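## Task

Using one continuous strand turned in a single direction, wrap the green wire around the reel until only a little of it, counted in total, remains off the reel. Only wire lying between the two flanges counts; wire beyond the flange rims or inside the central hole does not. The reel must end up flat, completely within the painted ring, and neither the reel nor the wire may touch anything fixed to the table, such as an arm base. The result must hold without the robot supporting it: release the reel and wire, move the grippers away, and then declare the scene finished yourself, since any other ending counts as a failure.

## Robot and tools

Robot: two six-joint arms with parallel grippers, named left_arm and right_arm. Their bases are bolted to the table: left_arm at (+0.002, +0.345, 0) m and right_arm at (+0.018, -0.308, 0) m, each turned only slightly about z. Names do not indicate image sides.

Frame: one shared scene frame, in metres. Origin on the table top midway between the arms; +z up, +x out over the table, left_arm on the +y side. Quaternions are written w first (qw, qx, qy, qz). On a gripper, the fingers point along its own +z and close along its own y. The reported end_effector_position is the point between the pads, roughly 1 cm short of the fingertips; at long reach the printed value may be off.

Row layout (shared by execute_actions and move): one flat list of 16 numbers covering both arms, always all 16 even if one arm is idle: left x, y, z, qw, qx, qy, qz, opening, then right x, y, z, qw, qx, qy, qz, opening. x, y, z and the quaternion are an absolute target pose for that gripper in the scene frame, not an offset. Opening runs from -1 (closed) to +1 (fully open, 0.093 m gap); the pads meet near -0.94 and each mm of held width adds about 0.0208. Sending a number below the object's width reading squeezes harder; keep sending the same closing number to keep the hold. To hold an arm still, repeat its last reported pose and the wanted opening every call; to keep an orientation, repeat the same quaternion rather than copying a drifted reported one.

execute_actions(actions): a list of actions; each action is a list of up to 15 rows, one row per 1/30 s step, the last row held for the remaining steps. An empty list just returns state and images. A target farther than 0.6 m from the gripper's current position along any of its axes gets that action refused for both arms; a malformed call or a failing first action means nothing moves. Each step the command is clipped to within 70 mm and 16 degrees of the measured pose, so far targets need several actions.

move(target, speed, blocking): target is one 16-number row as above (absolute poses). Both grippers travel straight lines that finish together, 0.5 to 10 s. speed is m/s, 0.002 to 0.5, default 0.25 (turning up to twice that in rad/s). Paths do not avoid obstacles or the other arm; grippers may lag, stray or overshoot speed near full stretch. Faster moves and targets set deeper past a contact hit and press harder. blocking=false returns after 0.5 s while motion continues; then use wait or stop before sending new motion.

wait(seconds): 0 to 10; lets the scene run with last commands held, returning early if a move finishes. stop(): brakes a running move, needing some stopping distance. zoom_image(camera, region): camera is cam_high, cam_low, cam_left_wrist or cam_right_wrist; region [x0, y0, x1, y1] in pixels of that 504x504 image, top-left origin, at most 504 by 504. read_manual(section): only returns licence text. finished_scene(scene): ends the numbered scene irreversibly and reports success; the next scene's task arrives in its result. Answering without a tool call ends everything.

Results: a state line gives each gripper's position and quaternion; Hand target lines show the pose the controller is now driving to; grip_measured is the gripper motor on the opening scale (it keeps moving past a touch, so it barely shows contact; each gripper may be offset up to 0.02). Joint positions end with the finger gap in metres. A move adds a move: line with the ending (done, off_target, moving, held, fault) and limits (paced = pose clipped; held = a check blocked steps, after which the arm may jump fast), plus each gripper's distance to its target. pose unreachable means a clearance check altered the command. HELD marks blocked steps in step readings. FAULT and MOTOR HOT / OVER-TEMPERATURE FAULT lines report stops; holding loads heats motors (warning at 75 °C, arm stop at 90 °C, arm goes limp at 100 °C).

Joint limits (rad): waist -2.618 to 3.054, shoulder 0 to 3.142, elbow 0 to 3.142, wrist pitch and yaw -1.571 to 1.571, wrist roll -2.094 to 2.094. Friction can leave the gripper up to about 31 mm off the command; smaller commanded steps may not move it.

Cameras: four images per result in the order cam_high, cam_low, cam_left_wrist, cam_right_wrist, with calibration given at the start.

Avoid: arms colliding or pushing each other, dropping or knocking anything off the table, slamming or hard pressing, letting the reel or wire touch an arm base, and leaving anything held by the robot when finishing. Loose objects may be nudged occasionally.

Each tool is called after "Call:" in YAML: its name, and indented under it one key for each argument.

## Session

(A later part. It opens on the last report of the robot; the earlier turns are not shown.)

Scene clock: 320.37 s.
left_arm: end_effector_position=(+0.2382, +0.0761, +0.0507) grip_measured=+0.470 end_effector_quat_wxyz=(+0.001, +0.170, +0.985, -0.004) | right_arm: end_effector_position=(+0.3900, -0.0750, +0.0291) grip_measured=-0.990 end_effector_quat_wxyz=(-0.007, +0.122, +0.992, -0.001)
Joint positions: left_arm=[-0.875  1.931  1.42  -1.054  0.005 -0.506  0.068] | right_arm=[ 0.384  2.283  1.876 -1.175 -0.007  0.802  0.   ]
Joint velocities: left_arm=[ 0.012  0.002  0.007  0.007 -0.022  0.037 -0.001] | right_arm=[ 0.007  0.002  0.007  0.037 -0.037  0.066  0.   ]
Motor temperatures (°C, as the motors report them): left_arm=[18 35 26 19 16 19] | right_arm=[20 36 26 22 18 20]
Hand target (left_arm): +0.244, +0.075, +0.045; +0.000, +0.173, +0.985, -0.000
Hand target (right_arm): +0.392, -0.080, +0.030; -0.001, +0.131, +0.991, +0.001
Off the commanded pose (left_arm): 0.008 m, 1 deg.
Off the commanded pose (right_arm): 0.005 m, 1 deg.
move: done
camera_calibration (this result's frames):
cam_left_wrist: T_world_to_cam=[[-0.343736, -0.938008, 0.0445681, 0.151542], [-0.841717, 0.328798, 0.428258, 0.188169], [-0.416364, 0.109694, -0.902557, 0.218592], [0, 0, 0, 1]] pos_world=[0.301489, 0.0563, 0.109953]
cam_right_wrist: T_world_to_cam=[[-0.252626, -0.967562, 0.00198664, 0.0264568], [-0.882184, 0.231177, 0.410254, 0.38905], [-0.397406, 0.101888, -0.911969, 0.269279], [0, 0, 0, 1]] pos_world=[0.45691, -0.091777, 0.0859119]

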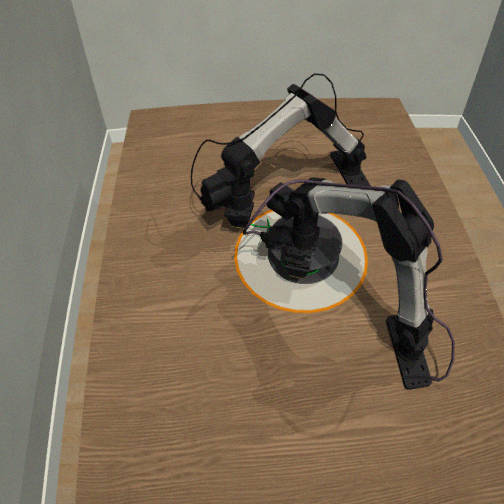

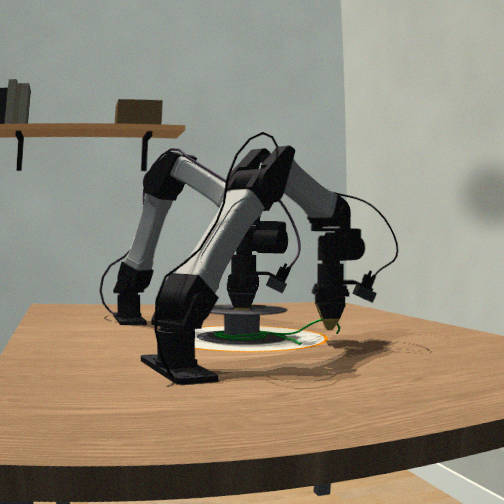

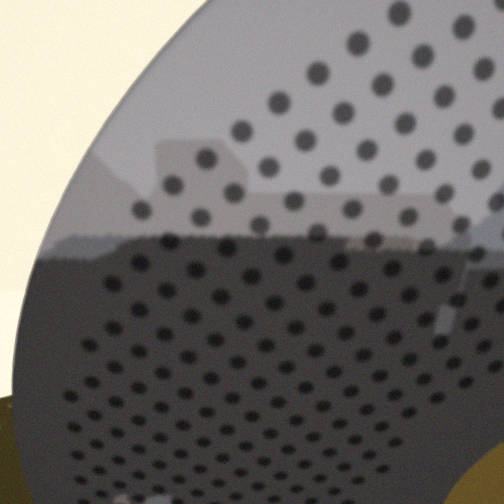

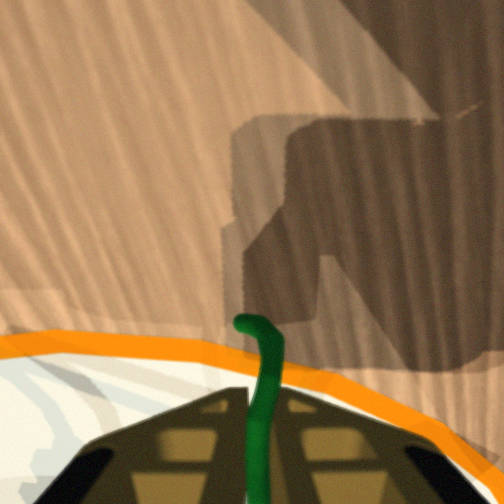

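Call:
move:
  target: [0.2444,0.076,0.045,0,0.1736,0.9848,0,0.3, 0.388,-0.078,0.004,0,0.1305,0.9914,0,-1]
  speed: 0.1

Call:
move:
  target: [0.2444,0.076,0.045,0,0.1736,0.9848,0,0.3, 0.388,-0.078,0.004,0,0.1305,0.9914,0,-0.4]
  speed: 0.1

Call:
move:
  target: [0.2444,0.076,0.045,0,0.1736,0.9848,0,0.3, 0.335,-0.115,0.075,0,0.1305,0.9914,0,-0.4]
  speed: 0.2

Scene clock: 329.77 s.
left_arm: end_effector_position=(+0.2384, +0.0761, +0.0508) grip_measured=+0.470 end_effector_quat_wxyz=(+0.001, +0.173, +0.985, -0.004) | right_arm: end_effector_position=(+0.3888, -0.0761, +0.0088) grip_measured=-0.990 end_effector_quat_wxyz=(-0.002, +0.128, +0.992, +0.002)
Joint positions: left_arm=[-0.875  1.931  1.42  -1.054  0.005 -0.5    0.068] | right_arm=[ 0.384  2.283  1.794 -1.082 -0.006  0.813  0.   ]
Joint velocities: left_arm=[-0.012 -0.017 -0.012 -0.007 -0.022 -0.066  0.   ] | right_arm=[-0.002 -0.002 -0.017  0.037 -0.066 -0.007  0.   ]
Motor temperatures (°C, as the motors report them): left_arm=[18 34 27 19 16 19] | right_arm=[20 39 25 22 18 20]
Hand target (left_arm): +0.244, +0.076, +0.045; +0.000, +0.173, +0.985, -0.000
Hand target (right_arm): +0.388, -0.078, +0.004; -0.000, +0.130, +0.991, -0.000
Off the commanded pose (left_arm): 0.008 m, 0 deg.
Off the commanded pose (right_arm): 0.005 m, 0 deg.
move: done
camera_calibration (this result's frames):
cam_left_wrist: T_world_to_cam=[[-0.348765, -0.936158, 0.0443963, 0.152725], [-0.840198, 0.333301, 0.427758, 0.187628], [-0.415247, 0.111885, -0.902802, 0.218346], [0, 0, 0, 1]] pos_world=[0.301577, 0.0560082, 0.110084]
cam_right_wrist: T_world_to_cam=[[-0.262923, -0.964804, -0.00495227, 0.029443], [-0.883808, 0.238785, 0.402324, 0.397816], [-0.386981, 0.110157, -0.915484, 0.247042], [0, 0, 0, 1]] pos_world=[0.454935, -0.0937992, 0.0662577]

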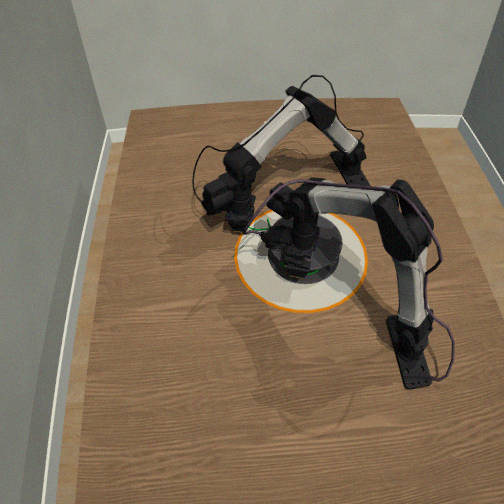

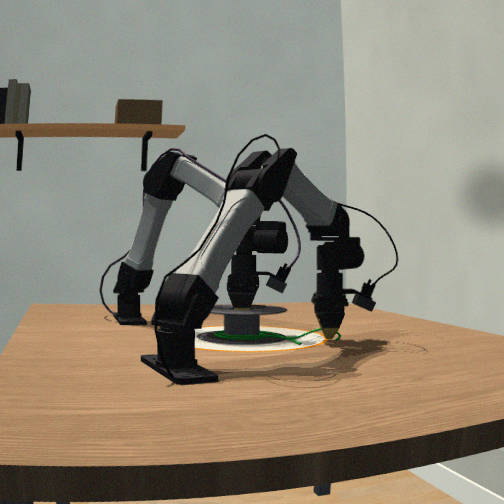

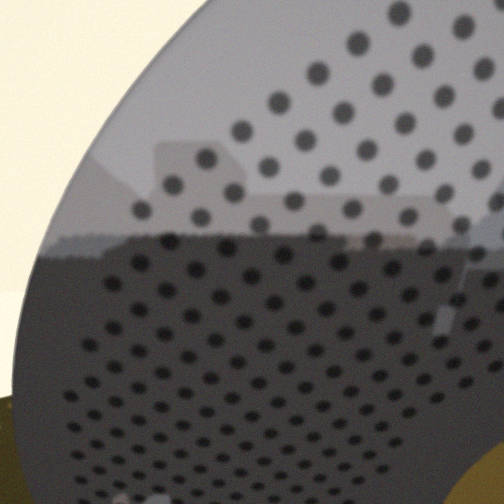

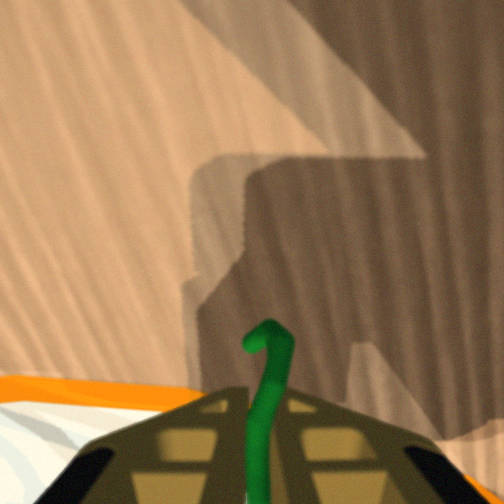

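Scene clock: 330.47 s.
left_arm: end_effector_position=(+0.2384, +0.0761, +0.0508) grip_measured=+0.470 end_effector_quat_wxyz=(+0.001, +0.173, +0.985, -0.004) | right_arm: end_effector_position=(+0.3899, -0.0754, +0.0088) grip_measured=-0.403 end_effector_quat_wxyz=(+0.000, +0.128, +0.992, +0.004)
Joint positions: left_arm=[-0.875  1.931  1.42  -1.054  0.005 -0.5    0.068] | right_arm=[ 0.384  2.283  1.794 -1.077 -0.006  0.813  0.026]
Joint velocities: left_arm=[ 0.017  0.012  0.022 -0.037 -0.022 -0.037  0.   ] | right_arm=[-0.022 -0.007  0.002  0.007  0.022 -0.066 -0.   ]
Motor temperatures (°C, as the motors report them): left_arm=[18 34 27 19 16 19] | right_arm=[20 40 25 22 18 20]
Hand target (left_arm): +0.244, +0.076, +0.045; +0.000, +0.174, +0.985, -0.000
Hand target (right_arm): +0.388, -0.078, +0.004; -0.000, +0.130, +0.991, -0.000
Off the commanded pose (left_arm): 0.008 m, 0 deg.
Off the commanded pose (right_arm): 0.006 m, 1 deg.
move: done
camera_calibration (this result's frames):
cam_left_wrist: T_world_to_cam=[[-0.348765, -0.936158, 0.0443963, 0.152725], [-0.840198, 0.333301, 0.427758, 0.187628], [-0.415247, 0.111885, -0.902802, 0.218346], [0, 0, 0, 1]] pos_world=[0.301577, 0.0560082, 0.110084]
cam_right_wrist: T_world_to_cam=[[-0.262891, -0.964785, -0.00886874, 0.0304161], [-0.885625, 0.237654, 0.398986, 0.399275], [-0.382828, 0.112744, -0.916914, 0.245983], [0, 0, 0, 1]] pos_world=[0.455773, -0.0932772, 0.06651]

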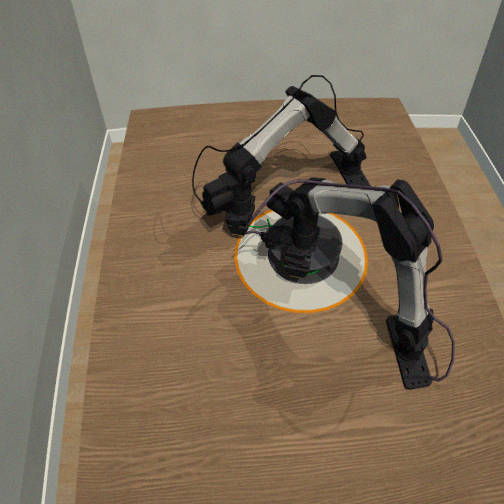

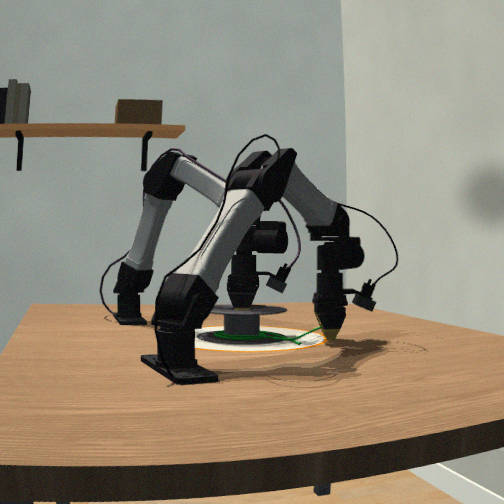

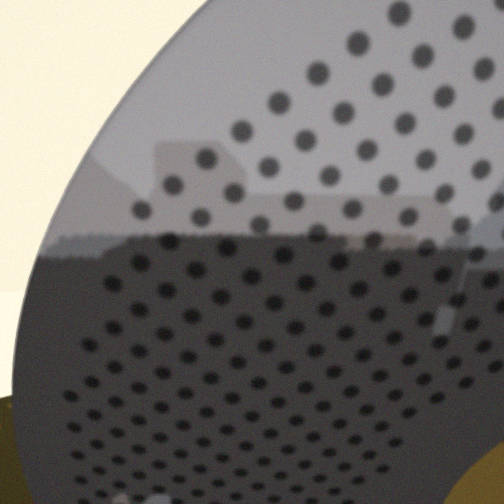

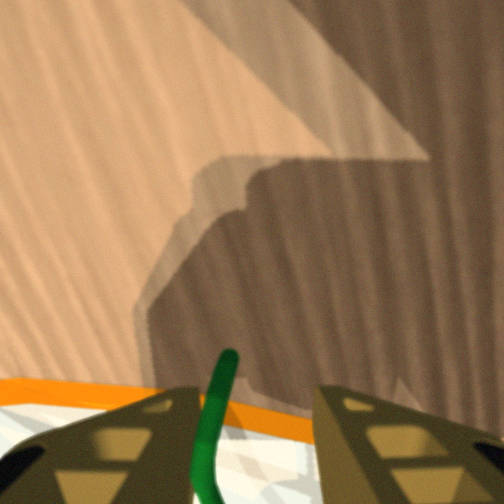

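Scene clock: 331.50 s.
left_arm: end_effector_position=(+0.2384, +0.0761, +0.0508) grip_measured=+0.470 end_effector_quat_wxyz=(+0.001, +0.173, +0.985, -0.004) | right_arm: end_effector_position=(+0.3420, -0.1052, +0.0800) grip_measured=-0.403 end_effector_quat_wxyz=(+0.011, +0.127, +0.992, +0.012)
Joint positions: left_arm=[-0.875  1.931  1.42  -1.054  0.005 -0.5    0.068] | right_arm=[ 0.384  1.976  1.602 -1.164 -0.006  0.813  0.026]
Joint velocities: left_arm=[ 0.007  0.007 -0.002 -0.037  0.037 -0.022 -0.   ] | right_arm=[-0.002 -0.012 -0.012 -0.007 -0.022  0.007 -0.001]
Motor temperatures (°C, as the motors report them): left_arm=[18 34 27 19 16 19] | right_arm=[20 40 25 22 18 20]
Hand target (left_arm): +0.244, +0.076, +0.045; +0.000, +0.174, +0.985, -0.000
Hand target (right_arm): +0.336, -0.114, +0.076; -0.000, +0.131, +0.991, +0.000
Off the commanded pose (left_arm): 0.008 m, 0 deg.
Off the commanded pose (right_arm): 0.013 m, 2 deg.
move: off_target (right_arm)
camera_calibration (this result's frames):
cam_left_wrist: T_world_to_cam=[[-0.348765, -0.936158, 0.0443963, 0.152725], [-0.840198, 0.333301, 0.427758, 0.187628], [-0.415247, 0.111885, -0.902802, 0.218346], [0, 0, 0, 1]] pos_world=[0.301577, 0.0560082, 0.110084]
cam_right_wrist: T_world_to_cam=[[-0.262468, -0.964521, -0.028445, -0.00887343], [-0.894477, 0.232138, 0.38213, 0.339343], [-0.361969, 0.12574, -0.923671, 0.291082], [0, 0, 0, 1]] pos_world=[0.406568, -0.123934, 0.138939]

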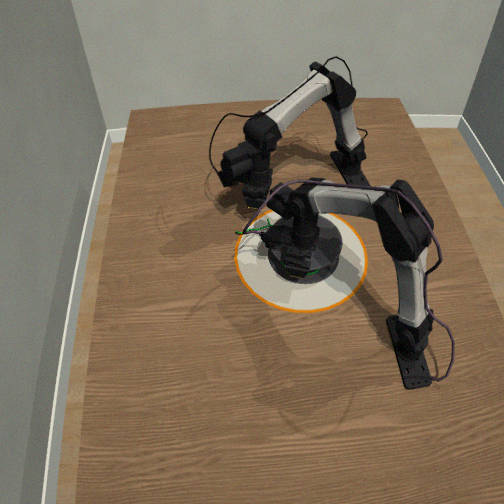

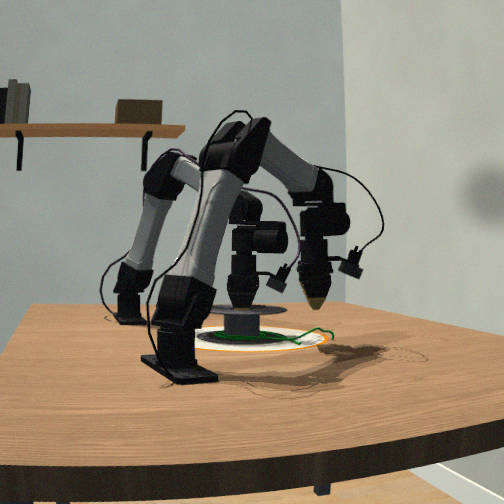

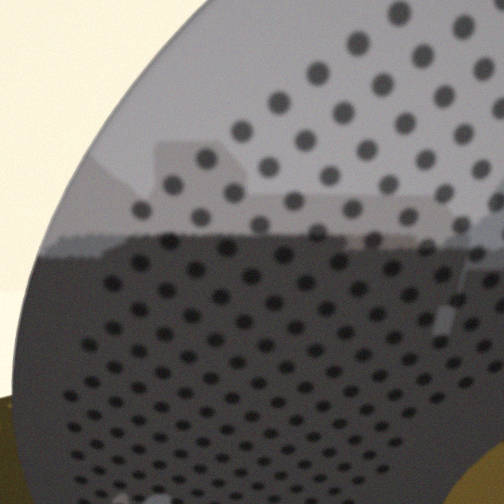

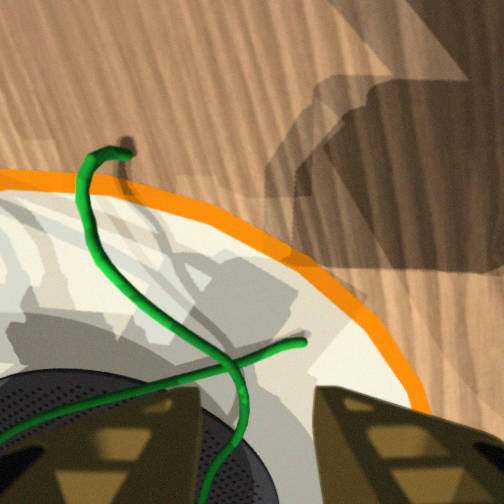

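Call:
move:
  target: [0.2444,0.076,0.045,0,0.1736,0.9848,0,0.3, 0.304,-0.109,0.030,0.0713,-0.7274,0.6782,0.0764,-0.5]
  speed: 0.4

Scene clock: 336.57 s.
left_arm: end_effector_position=(+0.2384, +0.0761, +0.0508) grip_measured=+0.470 end_effector_quat_wxyz=(+0.001, +0.173, +0.985, -0.004) | right_arm: end_effector_position=(+0.3050, -0.1067, +0.0319) grip_measured=-0.497 end_effector_quat_wxyz=(+0.068, -0.728, +0.678, +0.071)
Joint positions: left_arm=[-0.875  1.931  1.42  -1.054  0.005 -0.5    0.068] | right_arm=[ 0.355  1.855  1.224 -0.849 -0.175 -1.106  0.021]
Joint velocities: left_arm=[-0.007  0.007  0.007  0.007 -0.022 -0.066  0.   ] | right_arm=[-0.002 -0.002  0.012 -0.007 -0.066 -0.022 -0.   ]
Motor temperatures (°C, as the motors report them): left_arm=[18 34 27 19 16 19] | right_arm=[20 40 25 22 18 20]
Hand target (left_arm): +0.244, +0.076, +0.045; +0.000, +0.174, +0.985, -0.000
Hand target (right_arm): +0.303, -0.109, +0.031; -0.072, +0.727, -0.678, -0.077
Off the commanded pose (left_arm): 0.008 m, 0 deg.
Off the commanded pose (right_arm): 0.003 m, 1 deg.
move: done
camera_calibration (this result's frames):
cam_left_wrist: T_world_to_cam=[[-0.348765, -0.936158, 0.0443963, 0.152725], [-0.840198, 0.333301, 0.427758, 0.187628], [-0.415247, 0.111885, -0.902802, 0.218346], [0, 0, 0, 1]] pos_world=[0.301577, 0.0560082, 0.110084]
cam_right_wrist: T_world_to_cam=[[0.998111, 0.061437, -0.000368193, -0.297276], [0.060128, -0.975578, 0.211262, -0.0895852], [0.0126201, -0.210885, -0.977429, 0.0849585], [0, 0, 0, 1]] pos_world=[0.301029, -0.0512172, 0.101857]

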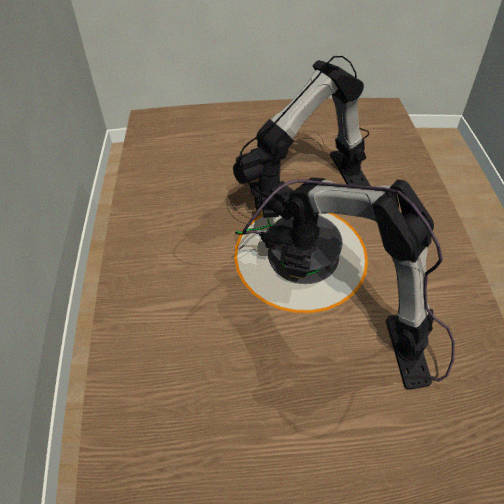

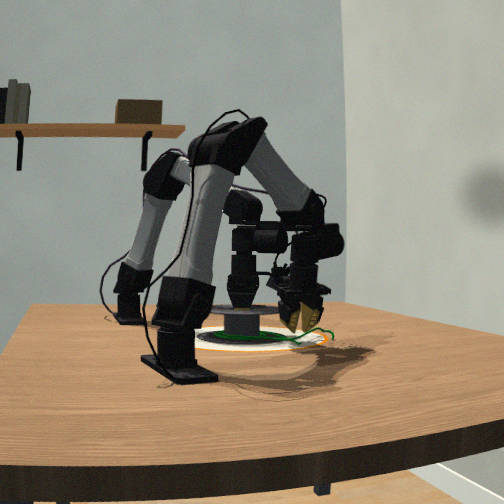

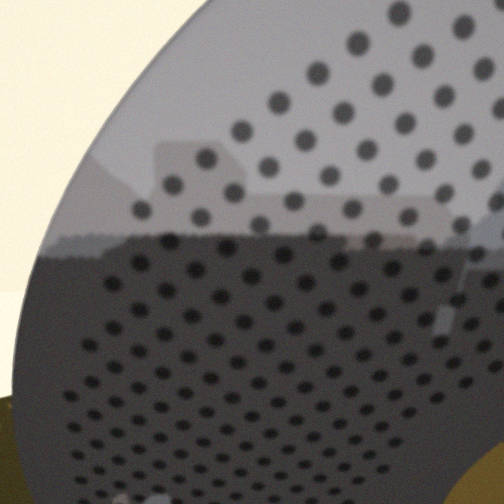

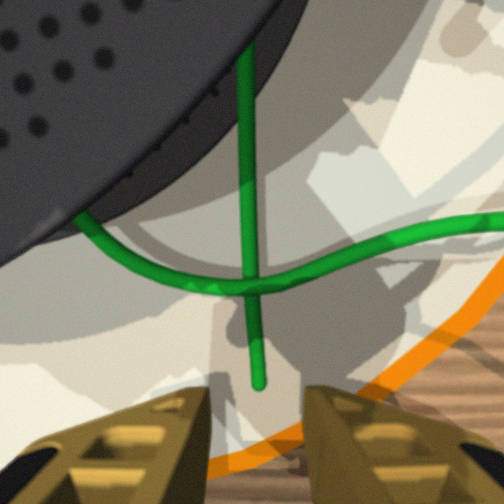

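Call:
execute_actions:
  actions: []

Scene clock: 339.43 s.
left_arm: end_effector_position=(+0.2384, +0.0761, +0.0508) grip_measured=+0.470 end_effector_quat_wxyz=(+0.001, +0.173, +0.985, -0.004) | right_arm: end_effector_position=(+0.3050, -0.1066, +0.0319) grip_measured=-0.497 end_effector_quat_wxyz=(+0.068, -0.729, +0.677, +0.071)
Joint positions: left_arm=[-0.875  1.931  1.42  -1.054  0.005 -0.5    0.068] | right_arm=[ 0.355  1.855  1.224 -0.849 -0.176 -1.109  0.021]
Joint velocities: left_arm=[-0.022  0.012  0.002  0.007  0.007 -0.007 -0.   ] | right_arm=[-0.012 -0.002 -0.022 -0.007 -0.022 -0.066 -0.   ]
Motor temperatures (°C, as the motors report them): left_arm=[18 34 28 19 16 19] | right_arm=[20 40 25 22 18 20]
Hand target (left_arm): +0.244, +0.076, +0.045; +0.000, +0.174, +0.985, -0.000
Hand target (right_arm): +0.303, -0.109, +0.031; -0.072, +0.728, -0.678, -0.077
Off the commanded pose (left_arm): 0.008 m, 0 deg.
Off the commanded pose (right_arm): 0.003 m, 1 deg.
camera_calibration (this result's frames):
cam_left_wrist: T_world_to_cam=[[-0.348765, -0.936158, 0.0443963, 0.152725], [-0.840198, 0.333301, 0.427758, 0.187628], [-0.415247, 0.111885, -0.902802, 0.218346], [0, 0, 0, 1]] pos_world=[0.301577, 0.0560082, 0.110084]
cam_right_wrist: T_world_to_cam=[[0.99792, 0.0644581, 0.0000593271, -0.29688], [0.0629954, -0.975469, 0.210933, -0.090385], [0.0136542, -0.210491, -0.977501, 0.0847102], [0, 0, 0, 1]] pos_world=[0.3008, -0.0512007, 0.101887]

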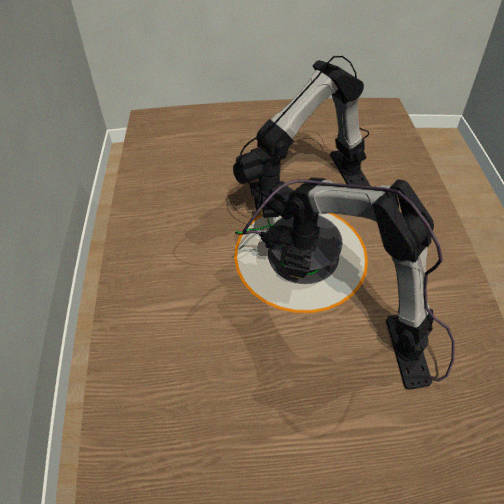

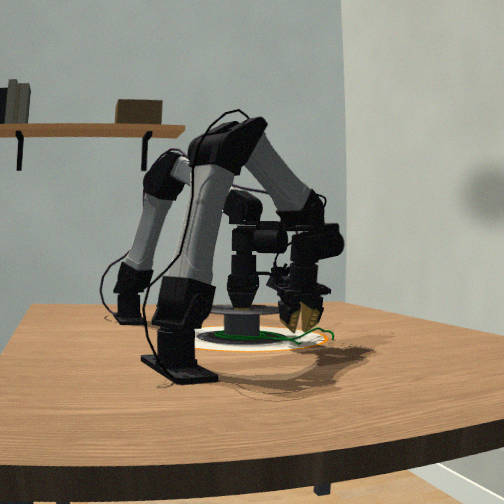

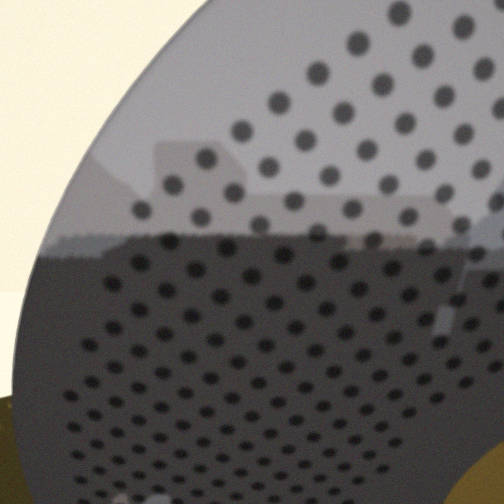

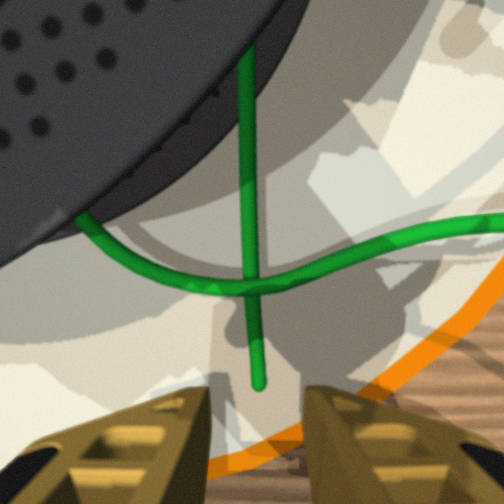

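Call:
move:
  target: [0.2444,0.076,0.045,0,0.1736,0.9848,0,0.3, 0.305,-0.111,-0.012,0.0713,-0.7274,0.6782,0.0764,-0.5]
  speed: 0.1

Scene clock: 340.90 s.
left_arm: end_effector_position=(+0.2384, +0.0761, +0.0508) grip_measured=+0.470 end_effector_quat_wxyz=(+0.001, +0.173, +0.985, -0.004) | right_arm: end_effector_position=(+0.3030, -0.1086, +0.0056) grip_measured=-0.497 end_effector_quat_wxyz=(+0.072, -0.728, +0.677, +0.076)
Joint positions: left_arm=[-0.875  1.931  1.42  -1.054  0.005 -0.5    0.068] | right_arm=[ 0.346  1.886  1.148 -0.738 -0.189 -1.114  0.021]
Joint velocities: left_arm=[ 0.017 -0.027 -0.027  0.037  0.081 -0.022 -0.   ] | right_arm=[-0.007  0.012  0.007 -0.051 -0.066 -0.022 -0.001]
Motor temperatures (°C, as the motors report them): left_arm=[18 34 28 19 16 19] | right_arm=[20 39 25 22 18 20]
Hand target (left_arm): +0.244, +0.076, +0.045; +0.000, +0.174, +0.985, -0.000
Hand target (right_arm): +0.303, -0.112, -0.011; -0.071, +0.727, -0.678, -0.077
Off the commanded pose (left_arm): 0.008 m, 0 deg.
Off the commanded pose (right_arm): 0.018 m, 0 deg.
move: off_target (right_arm)
camera_calibration (this result's frames):
cam_left_wrist: T_world_to_cam=[[-0.348765, -0.936158, 0.0443963, 0.152725], [-0.840198, 0.333301, 0.427758, 0.187628], [-0.415247, 0.111885, -0.902802, 0.218346], [0, 0, 0, 1]] pos_world=[0.301577, 0.0560082, 0.110084]
cam_right_wrist: T_world_to_cam=[[0.998065, 0.0621658, -0.00142805, -0.295051], [0.0612215, -0.978366, 0.197617, -0.0863271], [0.0108879, -0.197322, -0.980278, 0.0608824], [0, 0, 0, 1]] pos_world=[0.299102, -0.054104, 0.0763201]

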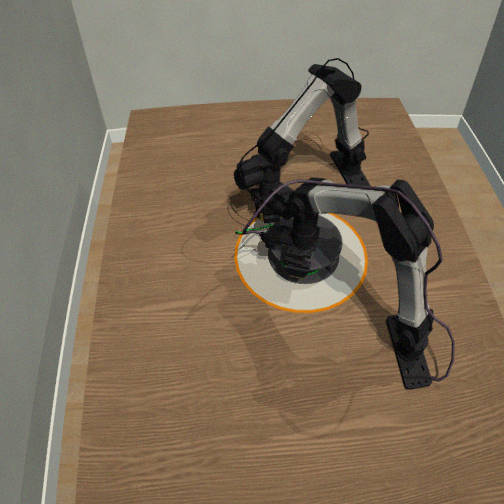

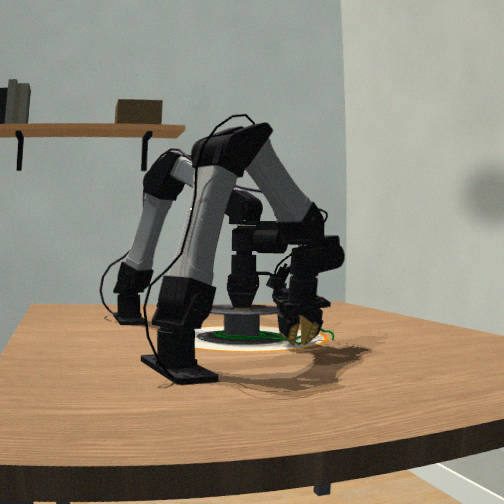

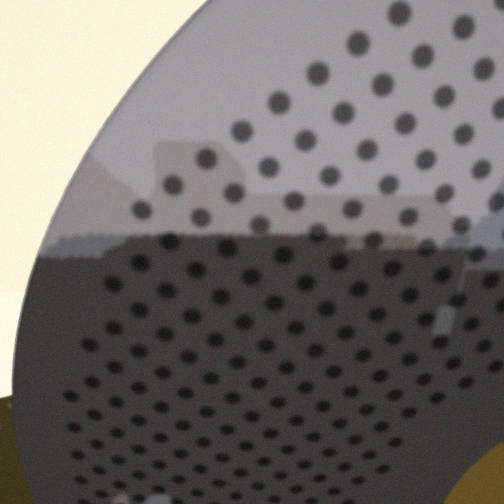

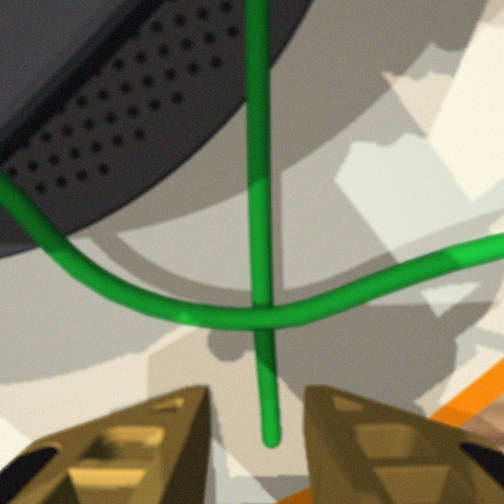

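Call:
move:
  target: [0.2444,0.076,0.045,0,0.1736,0.9848,0,0.3, 0.304,-0.112,-0.02,0.0713,-0.7274,0.6782,0.0764,-0.5]
  speed: 0.1

Call:
move:
  target: [0.2444,0.076,0.045,0,0.1736,0.9848,0,0.3, 0.304,-0.112,-0.02,0.0713,-0.7274,0.6782,0.0764,-1]
  speed: 0.1

Scene clock: 342.20 s.
left_arm: end_effector_position=(+0.2384, +0.0761, +0.0508) grip_measured=+0.470 end_effector_quat_wxyz=(+0.001, +0.173, +0.985, -0.004) | right_arm: end_effector_position=(+0.3028, -0.1087, +0.0048) grip_measured=-0.497 end_effector_quat_wxyz=(+0.074, -0.727, +0.678, +0.080)
Joint positions: left_arm=[-0.875  1.931  1.42  -1.054  0.005 -0.5    0.068] | right_arm=[ 0.342  1.886  1.143 -0.732 -0.197 -1.116  0.021]
Joint velocities: left_arm=[ 0.007 -0.012 -0.002  0.022 -0.022 -0.051  0.001] | right_arm=[-0.007  0.012 -0.007 -0.081 -0.022 -0.066 -0.   ]
Motor temperatures (°C, as the motors report them): left_arm=[18 34 28 19 16 19] | right_arm=[20 39 25 22 18 20]
Hand target (left_arm): +0.244, +0.076, +0.045; +0.000, +0.174, +0.985, -0.000
Hand target (right_arm): +0.302, -0.113, -0.018; -0.070, +0.727, -0.678, -0.077
Off the commanded pose (left_arm): 0.008 m, 0 deg.
Off the commanded pose (right_arm): 0.025 m, 1 deg.
move: off_target (right_arm)
camera_calibration (this result's frames):
cam_left_wrist: T_world_to_cam=[[-0.348765, -0.936158, 0.0443963, 0.152725], [-0.840198, 0.333301, 0.427758, 0.187628], [-0.415247, 0.111885, -0.902802, 0.218346], [0, 0, 0, 1]] pos_world=[0.301577, 0.0560082, 0.110084]
cam_right_wrist: T_world_to_cam=[[0.998132, 0.0609931, -0.00350804, -0.294982], [0.0605469, -0.979897, 0.190096, -0.0861873], [0.00815704, -0.189953, -0.981759, 0.0617004], [0, 0, 0, 1]] pos_world=[0.299146, -0.0547426, 0.075924]

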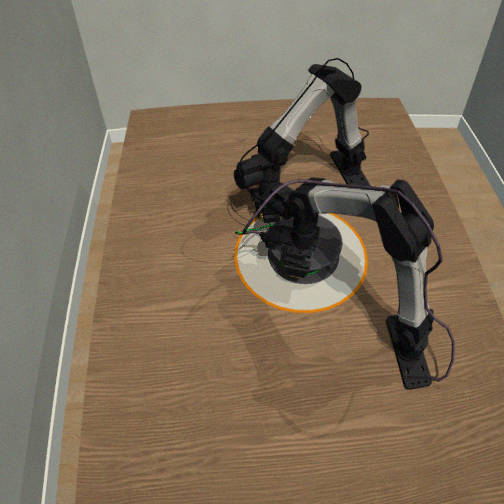

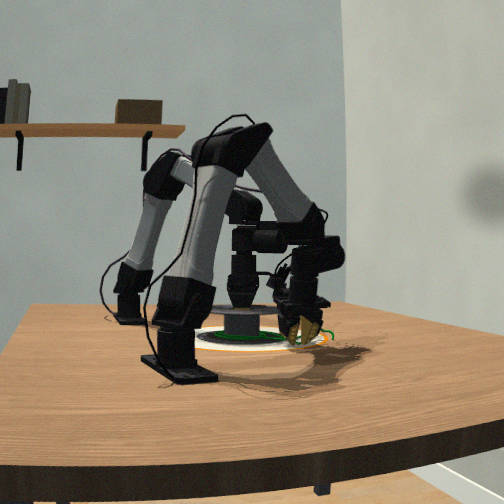

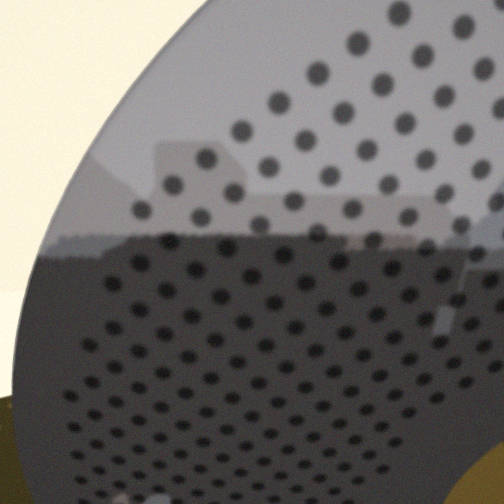

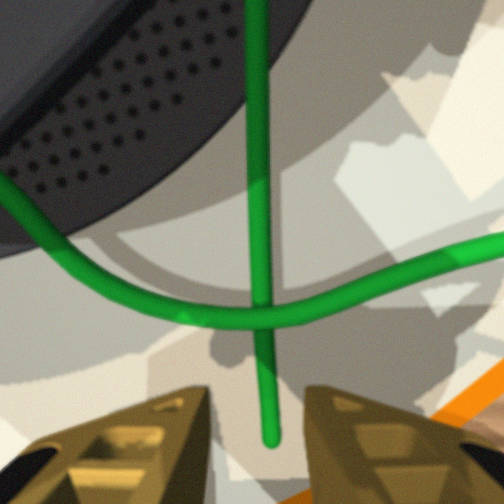

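Scene clock: 342.90 s.
left_arm: end_effector_position=(+0.2384, +0.0761, +0.0508) grip_measured=+0.470 end_effector_quat_wxyz=(+0.001, +0.173, +0.985, -0.004) | right_arm: end_effector_position=(+0.3002, -0.1088, +0.0048) grip_measured=-0.992 end_effector_quat_wxyz=(+0.073, -0.727, +0.677, +0.084)
Joint positions: left_arm=[-0.875  1.931  1.42  -1.054  0.005 -0.5    0.068] | right_arm=[ 0.343  1.883  1.138 -0.735 -0.204 -1.116  0.   ]
Joint velocities: left_arm=[ 0.012 -0.007 -0.012  0.007 -0.022 -0.007 -0.001] | right_arm=[-0.017 -0.012 -0.012  0.007  0.007  0.051  0.   ]
Motor temperatures (°C, as the motors report them): left_arm=[18 34 28 19 16 19] | right_arm=[20 39 25 22 18 20]
Hand target (left_arm): +0.244, +0.076, +0.045; +0.000, +0.174, +0.985, -0.000
Hand target (right_arm): +0.302, -0.113, -0.018; -0.070, +0.728, -0.678, -0.077
Off the commanded pose (left_arm): 0.008 m, 0 deg.
Off the commanded pose (right_arm): 0.025 m, 1 deg.
move: off_target (right_arm)
camera_calibration (this result's frames):
cam_left_wrist: T_world_to_cam=[[-0.348765, -0.936158, 0.0443963, 0.152725], [-0.840198, 0.333301, 0.427758, 0.187628], [-0.415247, 0.111885, -0.902802, 0.218346], [0, 0, 0, 1]] pos_world=[0.301577, 0.0560082, 0.110084]
cam_right_wrist: T_world_to_cam=[[0.998018, 0.0619965, -0.0107989, -0.292244], [0.0629224, -0.980433, 0.186528, -0.0868655], [0.00097649, -0.186837, -0.98239, 0.0642538], [0, 0, 0, 1]] pos_world=[0.297068, -0.0550427, 0.0761692]

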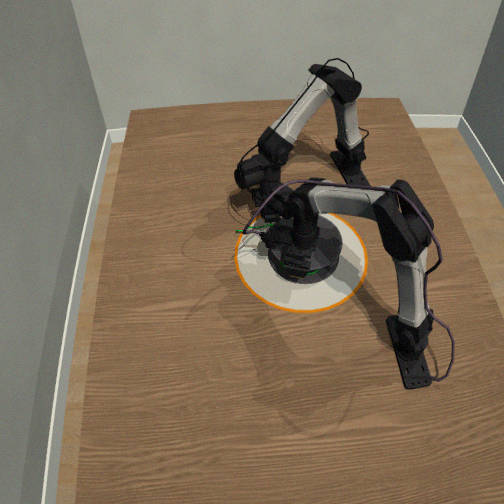

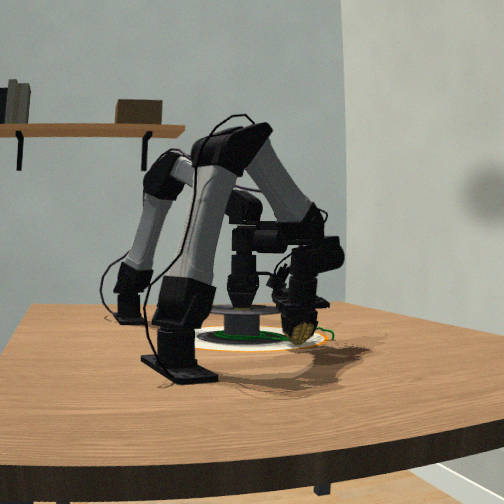

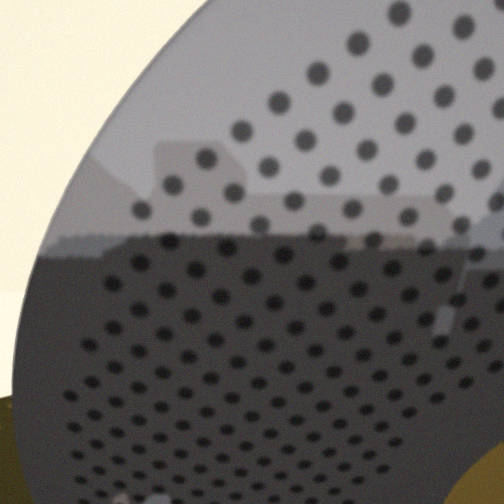

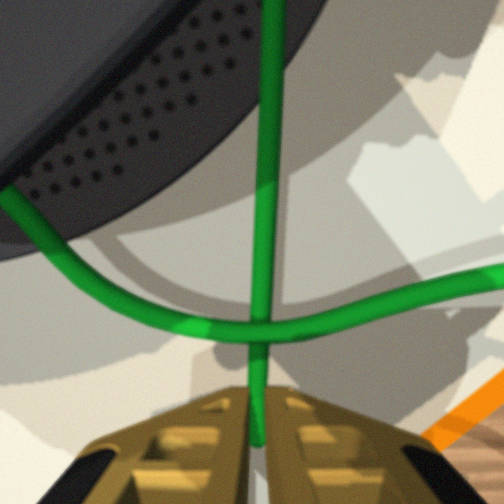

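Call:
move:
  target: [0.2444,0.076,0.045,0,0.1736,0.9848,0,0.3, 0.298,-0.112,0.02,0.0713,-0.7274,0.6782,0.0764,-1]
  speed: 0.1

Call:
move:
  target: [0.2444,0.076,0.045,0,0.1736,0.9848,0,0.3, 0.262,-0.108,0.024,0.2051,-0.6976,0.6505,0.2199,-1]
  speed: 0.12

Scene clock: 348.07 s.
left_arm: end_effector_position=(+0.2384, +0.0761, +0.0508) grip_measured=+0.470 end_effector_quat_wxyz=(+0.001, +0.173, +0.985, -0.004) | right_arm: end_effector_position=(+0.2952, -0.1120, +0.0119) grip_measured=-0.992 end_effector_quat_wxyz=(+0.067, -0.727, +0.678, +0.084)
Joint positions: left_arm=[-0.875  1.931  1.42  -1.054  0.005 -0.5    0.068] | right_arm=[ 0.343  1.858  1.138 -0.771 -0.201 -1.116  0.   ]
Joint velocities: left_arm=[-0.007 -0.012  0.012  0.037 -0.066  0.007 -0.001] | right_arm=[-0.007 -0.007 -0.022 -0.037  0.022 -0.022  0.   ]
Motor temperatures (°C, as the motors report them): left_arm=[18 34 28 19 16 19] | right_arm=[20 38 25 22 18 20]
Hand target (left_arm): +0.244, +0.076, +0.045; +0.000, +0.174, +0.985, -0.000
Hand target (right_arm): +0.298, -0.112, +0.020; -0.071, +0.727, -0.678, -0.076
Off the commanded pose (left_arm): 0.008 m, 0 deg.
Off the commanded pose (right_arm): 0.009 m, 1 deg.
move: done
camera_calibration (this result's frames):
cam_left_wrist: T_world_to_cam=[[-0.348765, -0.936158, 0.0443963, 0.152725], [-0.840198, 0.333301, 0.427758, 0.187628], [-0.415247, 0.111885, -0.902802, 0.218346], [0, 0, 0, 1]] pos_world=[0.301577, 0.0560082, 0.110084]
cam_right_wrist: T_world_to_cam=[[0.9979, 0.0616893, -0.0197364, -0.286902], [0.0643456, -0.979031, 0.193282, -0.0914192], [-0.00739916, -0.194146, -0.980945, 0.0723041], [0, 0, 0, 1]] pos_world=[0.292717, -0.0577659, 0.0829335]

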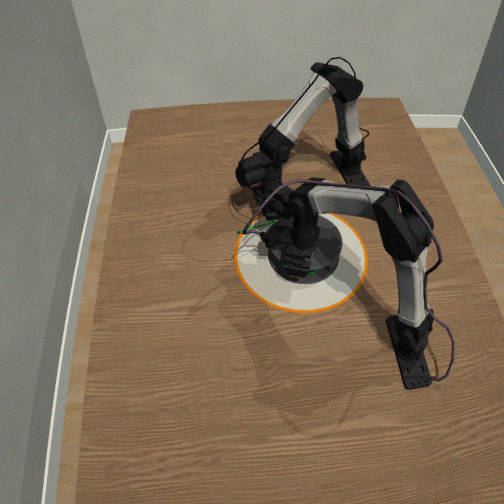

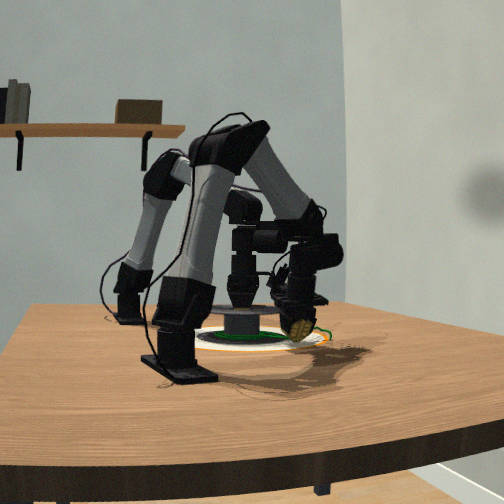

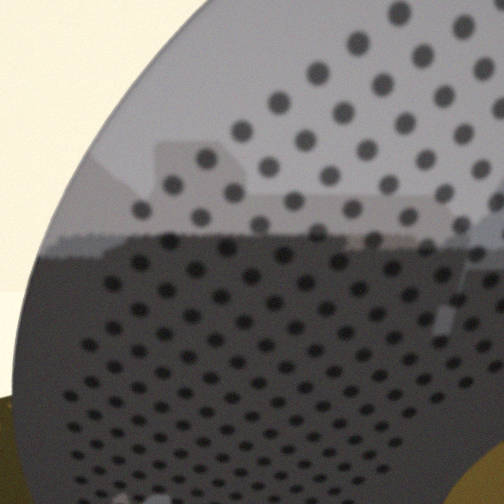

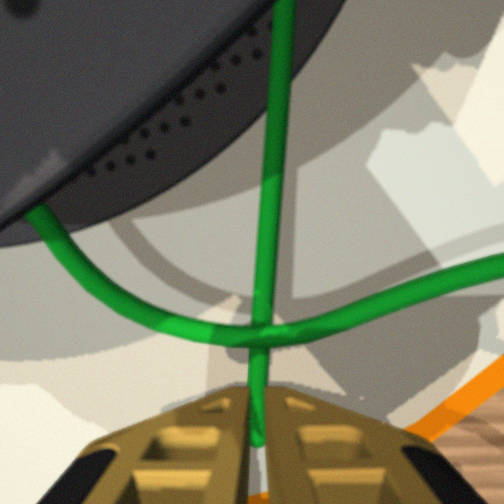

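Scene clock: 350.20 s.
left_arm: end_effector_position=(+0.2384, +0.0761, +0.0508) grip_measured=+0.470 end_effector_quat_wxyz=(+0.001, +0.173, +0.985, -0.004) | right_arm: end_effector_position=(+0.2647, -0.1058, +0.0229) grip_measured=-0.992 end_effector_quat_wxyz=(+0.198, -0.699, +0.652, +0.216)
Joint positions: left_arm=[-0.875  1.931  1.42  -1.054  0.005 -0.5    0.068] | right_arm=[ 0.229  1.688  0.855 -0.525 -0.56  -1.176  0.   ]
Joint velocities: left_arm=[-0.007  0.007 -0.002  0.037  0.081 -0.007 -0.   ] | right_arm=[-0.002 -0.012 -0.002 -0.007 -0.081 -0.066  0.   ]
Motor temperatures (°C, as the motors report them): left_arm=[18 34 28 19 16 19] | right_arm=[20 38 25 22 18 20]
Hand target (left_arm): +0.244, +0.076, +0.045; +0.000, +0.174, +0.985, -0.000
Hand target (right_arm): +0.262, -0.107, +0.024; -0.207, +0.697, -0.650, -0.221
Off the commanded pose (left_arm): 0.008 m, 0 deg.
Off the commanded pose (right_arm): 0.004 m, 1 deg.
move: done
camera_calibration (this result's frames):
cam_left_wrist: T_world_to_cam=[[-0.348765, -0.936158, 0.0443963, 0.152725], [-0.840198, 0.333301, 0.427758, 0.187628], [-0.415247, 0.111885, -0.902802, 0.218346], [0, 0, 0, 1]] pos_world=[0.301577, 0.0560082, 0.110084]
cam_right_wrist: T_world_to_cam=[[0.997961, 0.0626597, -0.0121267, -0.256665], [0.0593655, -0.981119, -0.184066, -0.0756697], [-0.0234313, 0.182971, -0.982839, 0.128254], [0, 0, 0, 1]] pos_world=[0.263639, -0.0816253, 0.109012]

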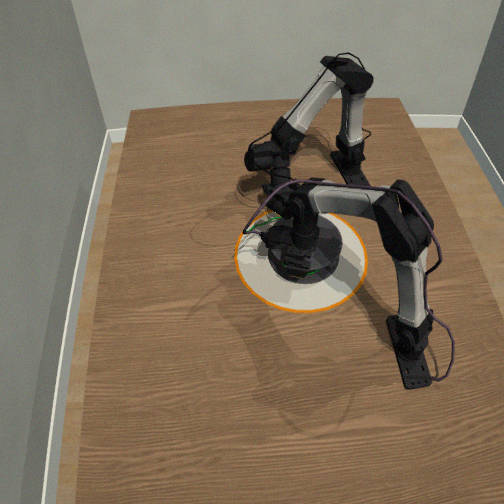

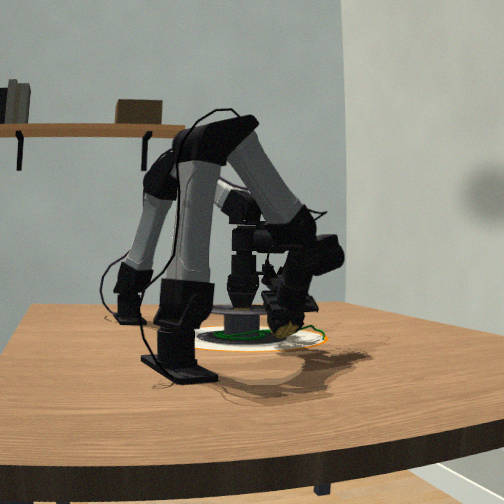

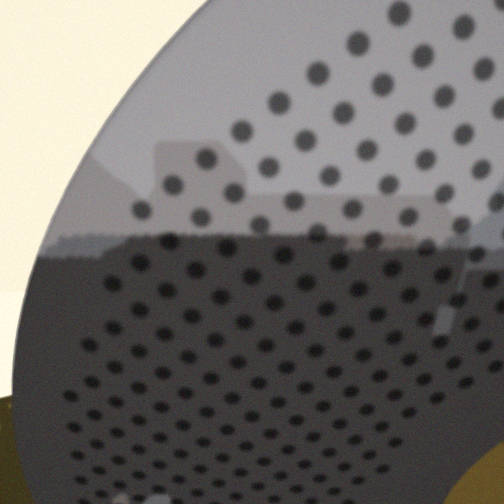

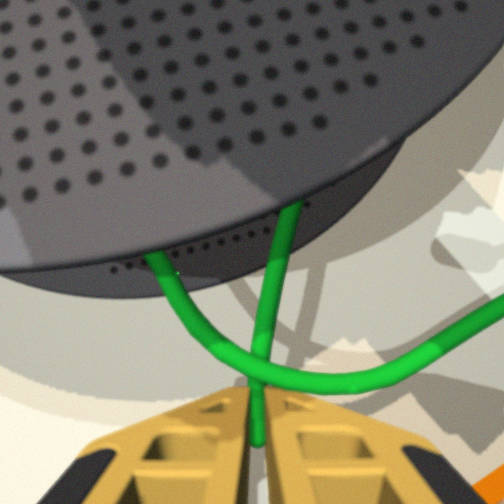

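Call:
move:
  target: [0.2444,0.076,0.045,0,0.1736,0.9848,0,0.3, 0.232,-0.098,0.018,0.2756,-0.6700,0.6246,0.2956,-1]
  speed: 0.12

Scene clock: 352.33 s.
left_arm: end_effector_position=(+0.2384, +0.0761, +0.0508) grip_measured=+0.470 end_effector_quat_wxyz=(+0.001, +0.173, +0.985, -0.004) | right_arm: end_effector_position=(+0.2346, -0.0962, +0.0162) grip_measured=-0.992 end_effector_quat_wxyz=(+0.268, -0.674, +0.624, +0.291)
Joint positions: left_arm=[-0.875  1.931  1.42  -1.054  0.005 -0.5    0.068] | right_arm=[ 0.205  1.642  0.64  -0.268 -0.767 -1.149  0.   ]
Joint velocities: left_arm=[-0.002 -0.007  0.007 -0.007 -0.022  0.051  0.   ] | right_arm=[ 0.007 -0.007  0.007  0.022 -0.022 -0.095  0.   ]
Motor temperatures (°C, as the motors report them): left_arm=[18 34 28 19 16 19] | right_arm=[20 38 25 22 18 20]
Hand target (left_arm): +0.244, +0.076, +0.045; +0.000, +0.174, +0.985, -0.000
Hand target (right_arm): +0.232, -0.098, +0.019; -0.276, +0.669, -0.623, -0.295
Off the commanded pose (left_arm): 0.008 m, 0 deg.
Off the commanded pose (right_arm): 0.004 m, 1 deg.
move: done
camera_calibration (this result's frames):
cam_left_wrist: T_world_to_cam=[[-0.348765, -0.936158, 0.0443963, 0.152725], [-0.840198, 0.333301, 0.427758, 0.187628], [-0.415247, 0.111885, -0.902802, 0.218346], [0, 0, 0, 1]] pos_world=[0.301577, 0.0560082, 0.110084]
cam_right_wrist: T_world_to_cam=[[0.997317, 0.0725283, -0.00988087, -0.226284], [0.0628741, -0.917931, -0.391726, -0.0571661], [-0.0374812, 0.390054, -0.920029, 0.1414], [0, 0, 0, 1]] pos_world=[0.234571, -0.0912162, 0.105463]

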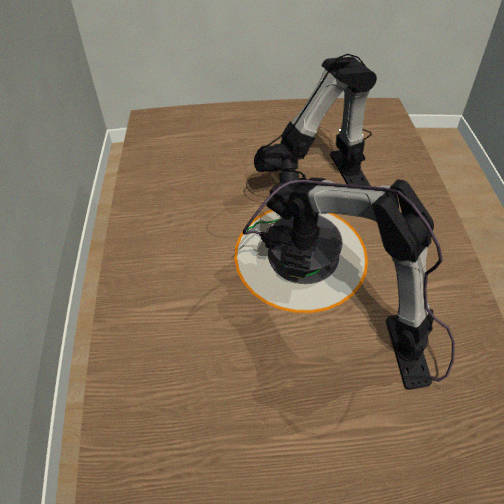

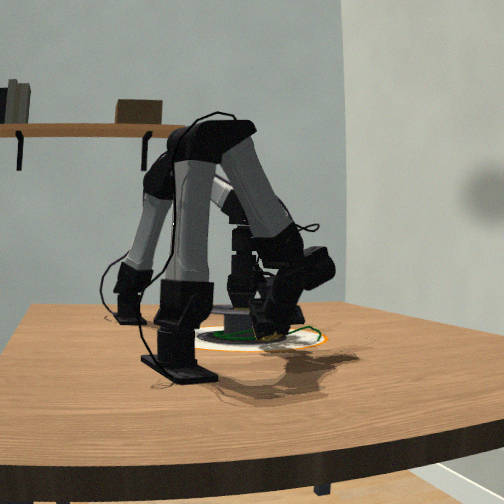

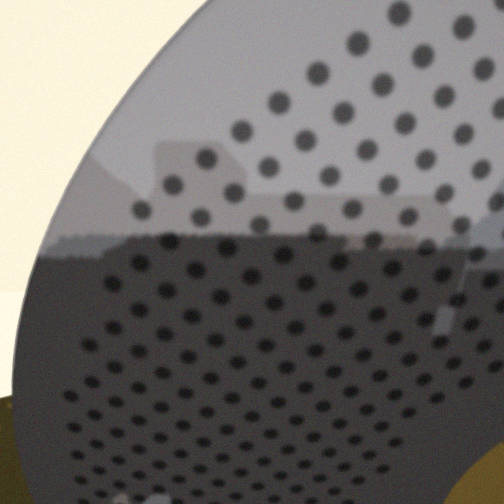

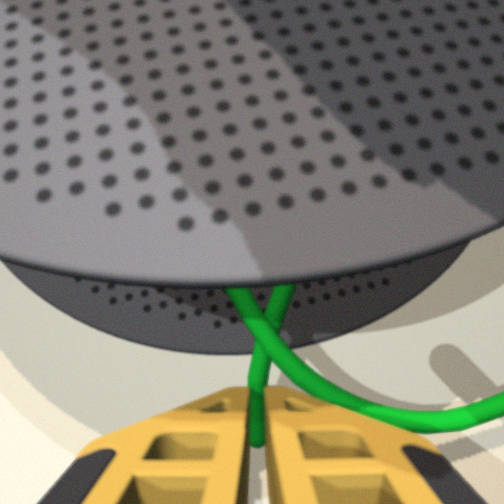

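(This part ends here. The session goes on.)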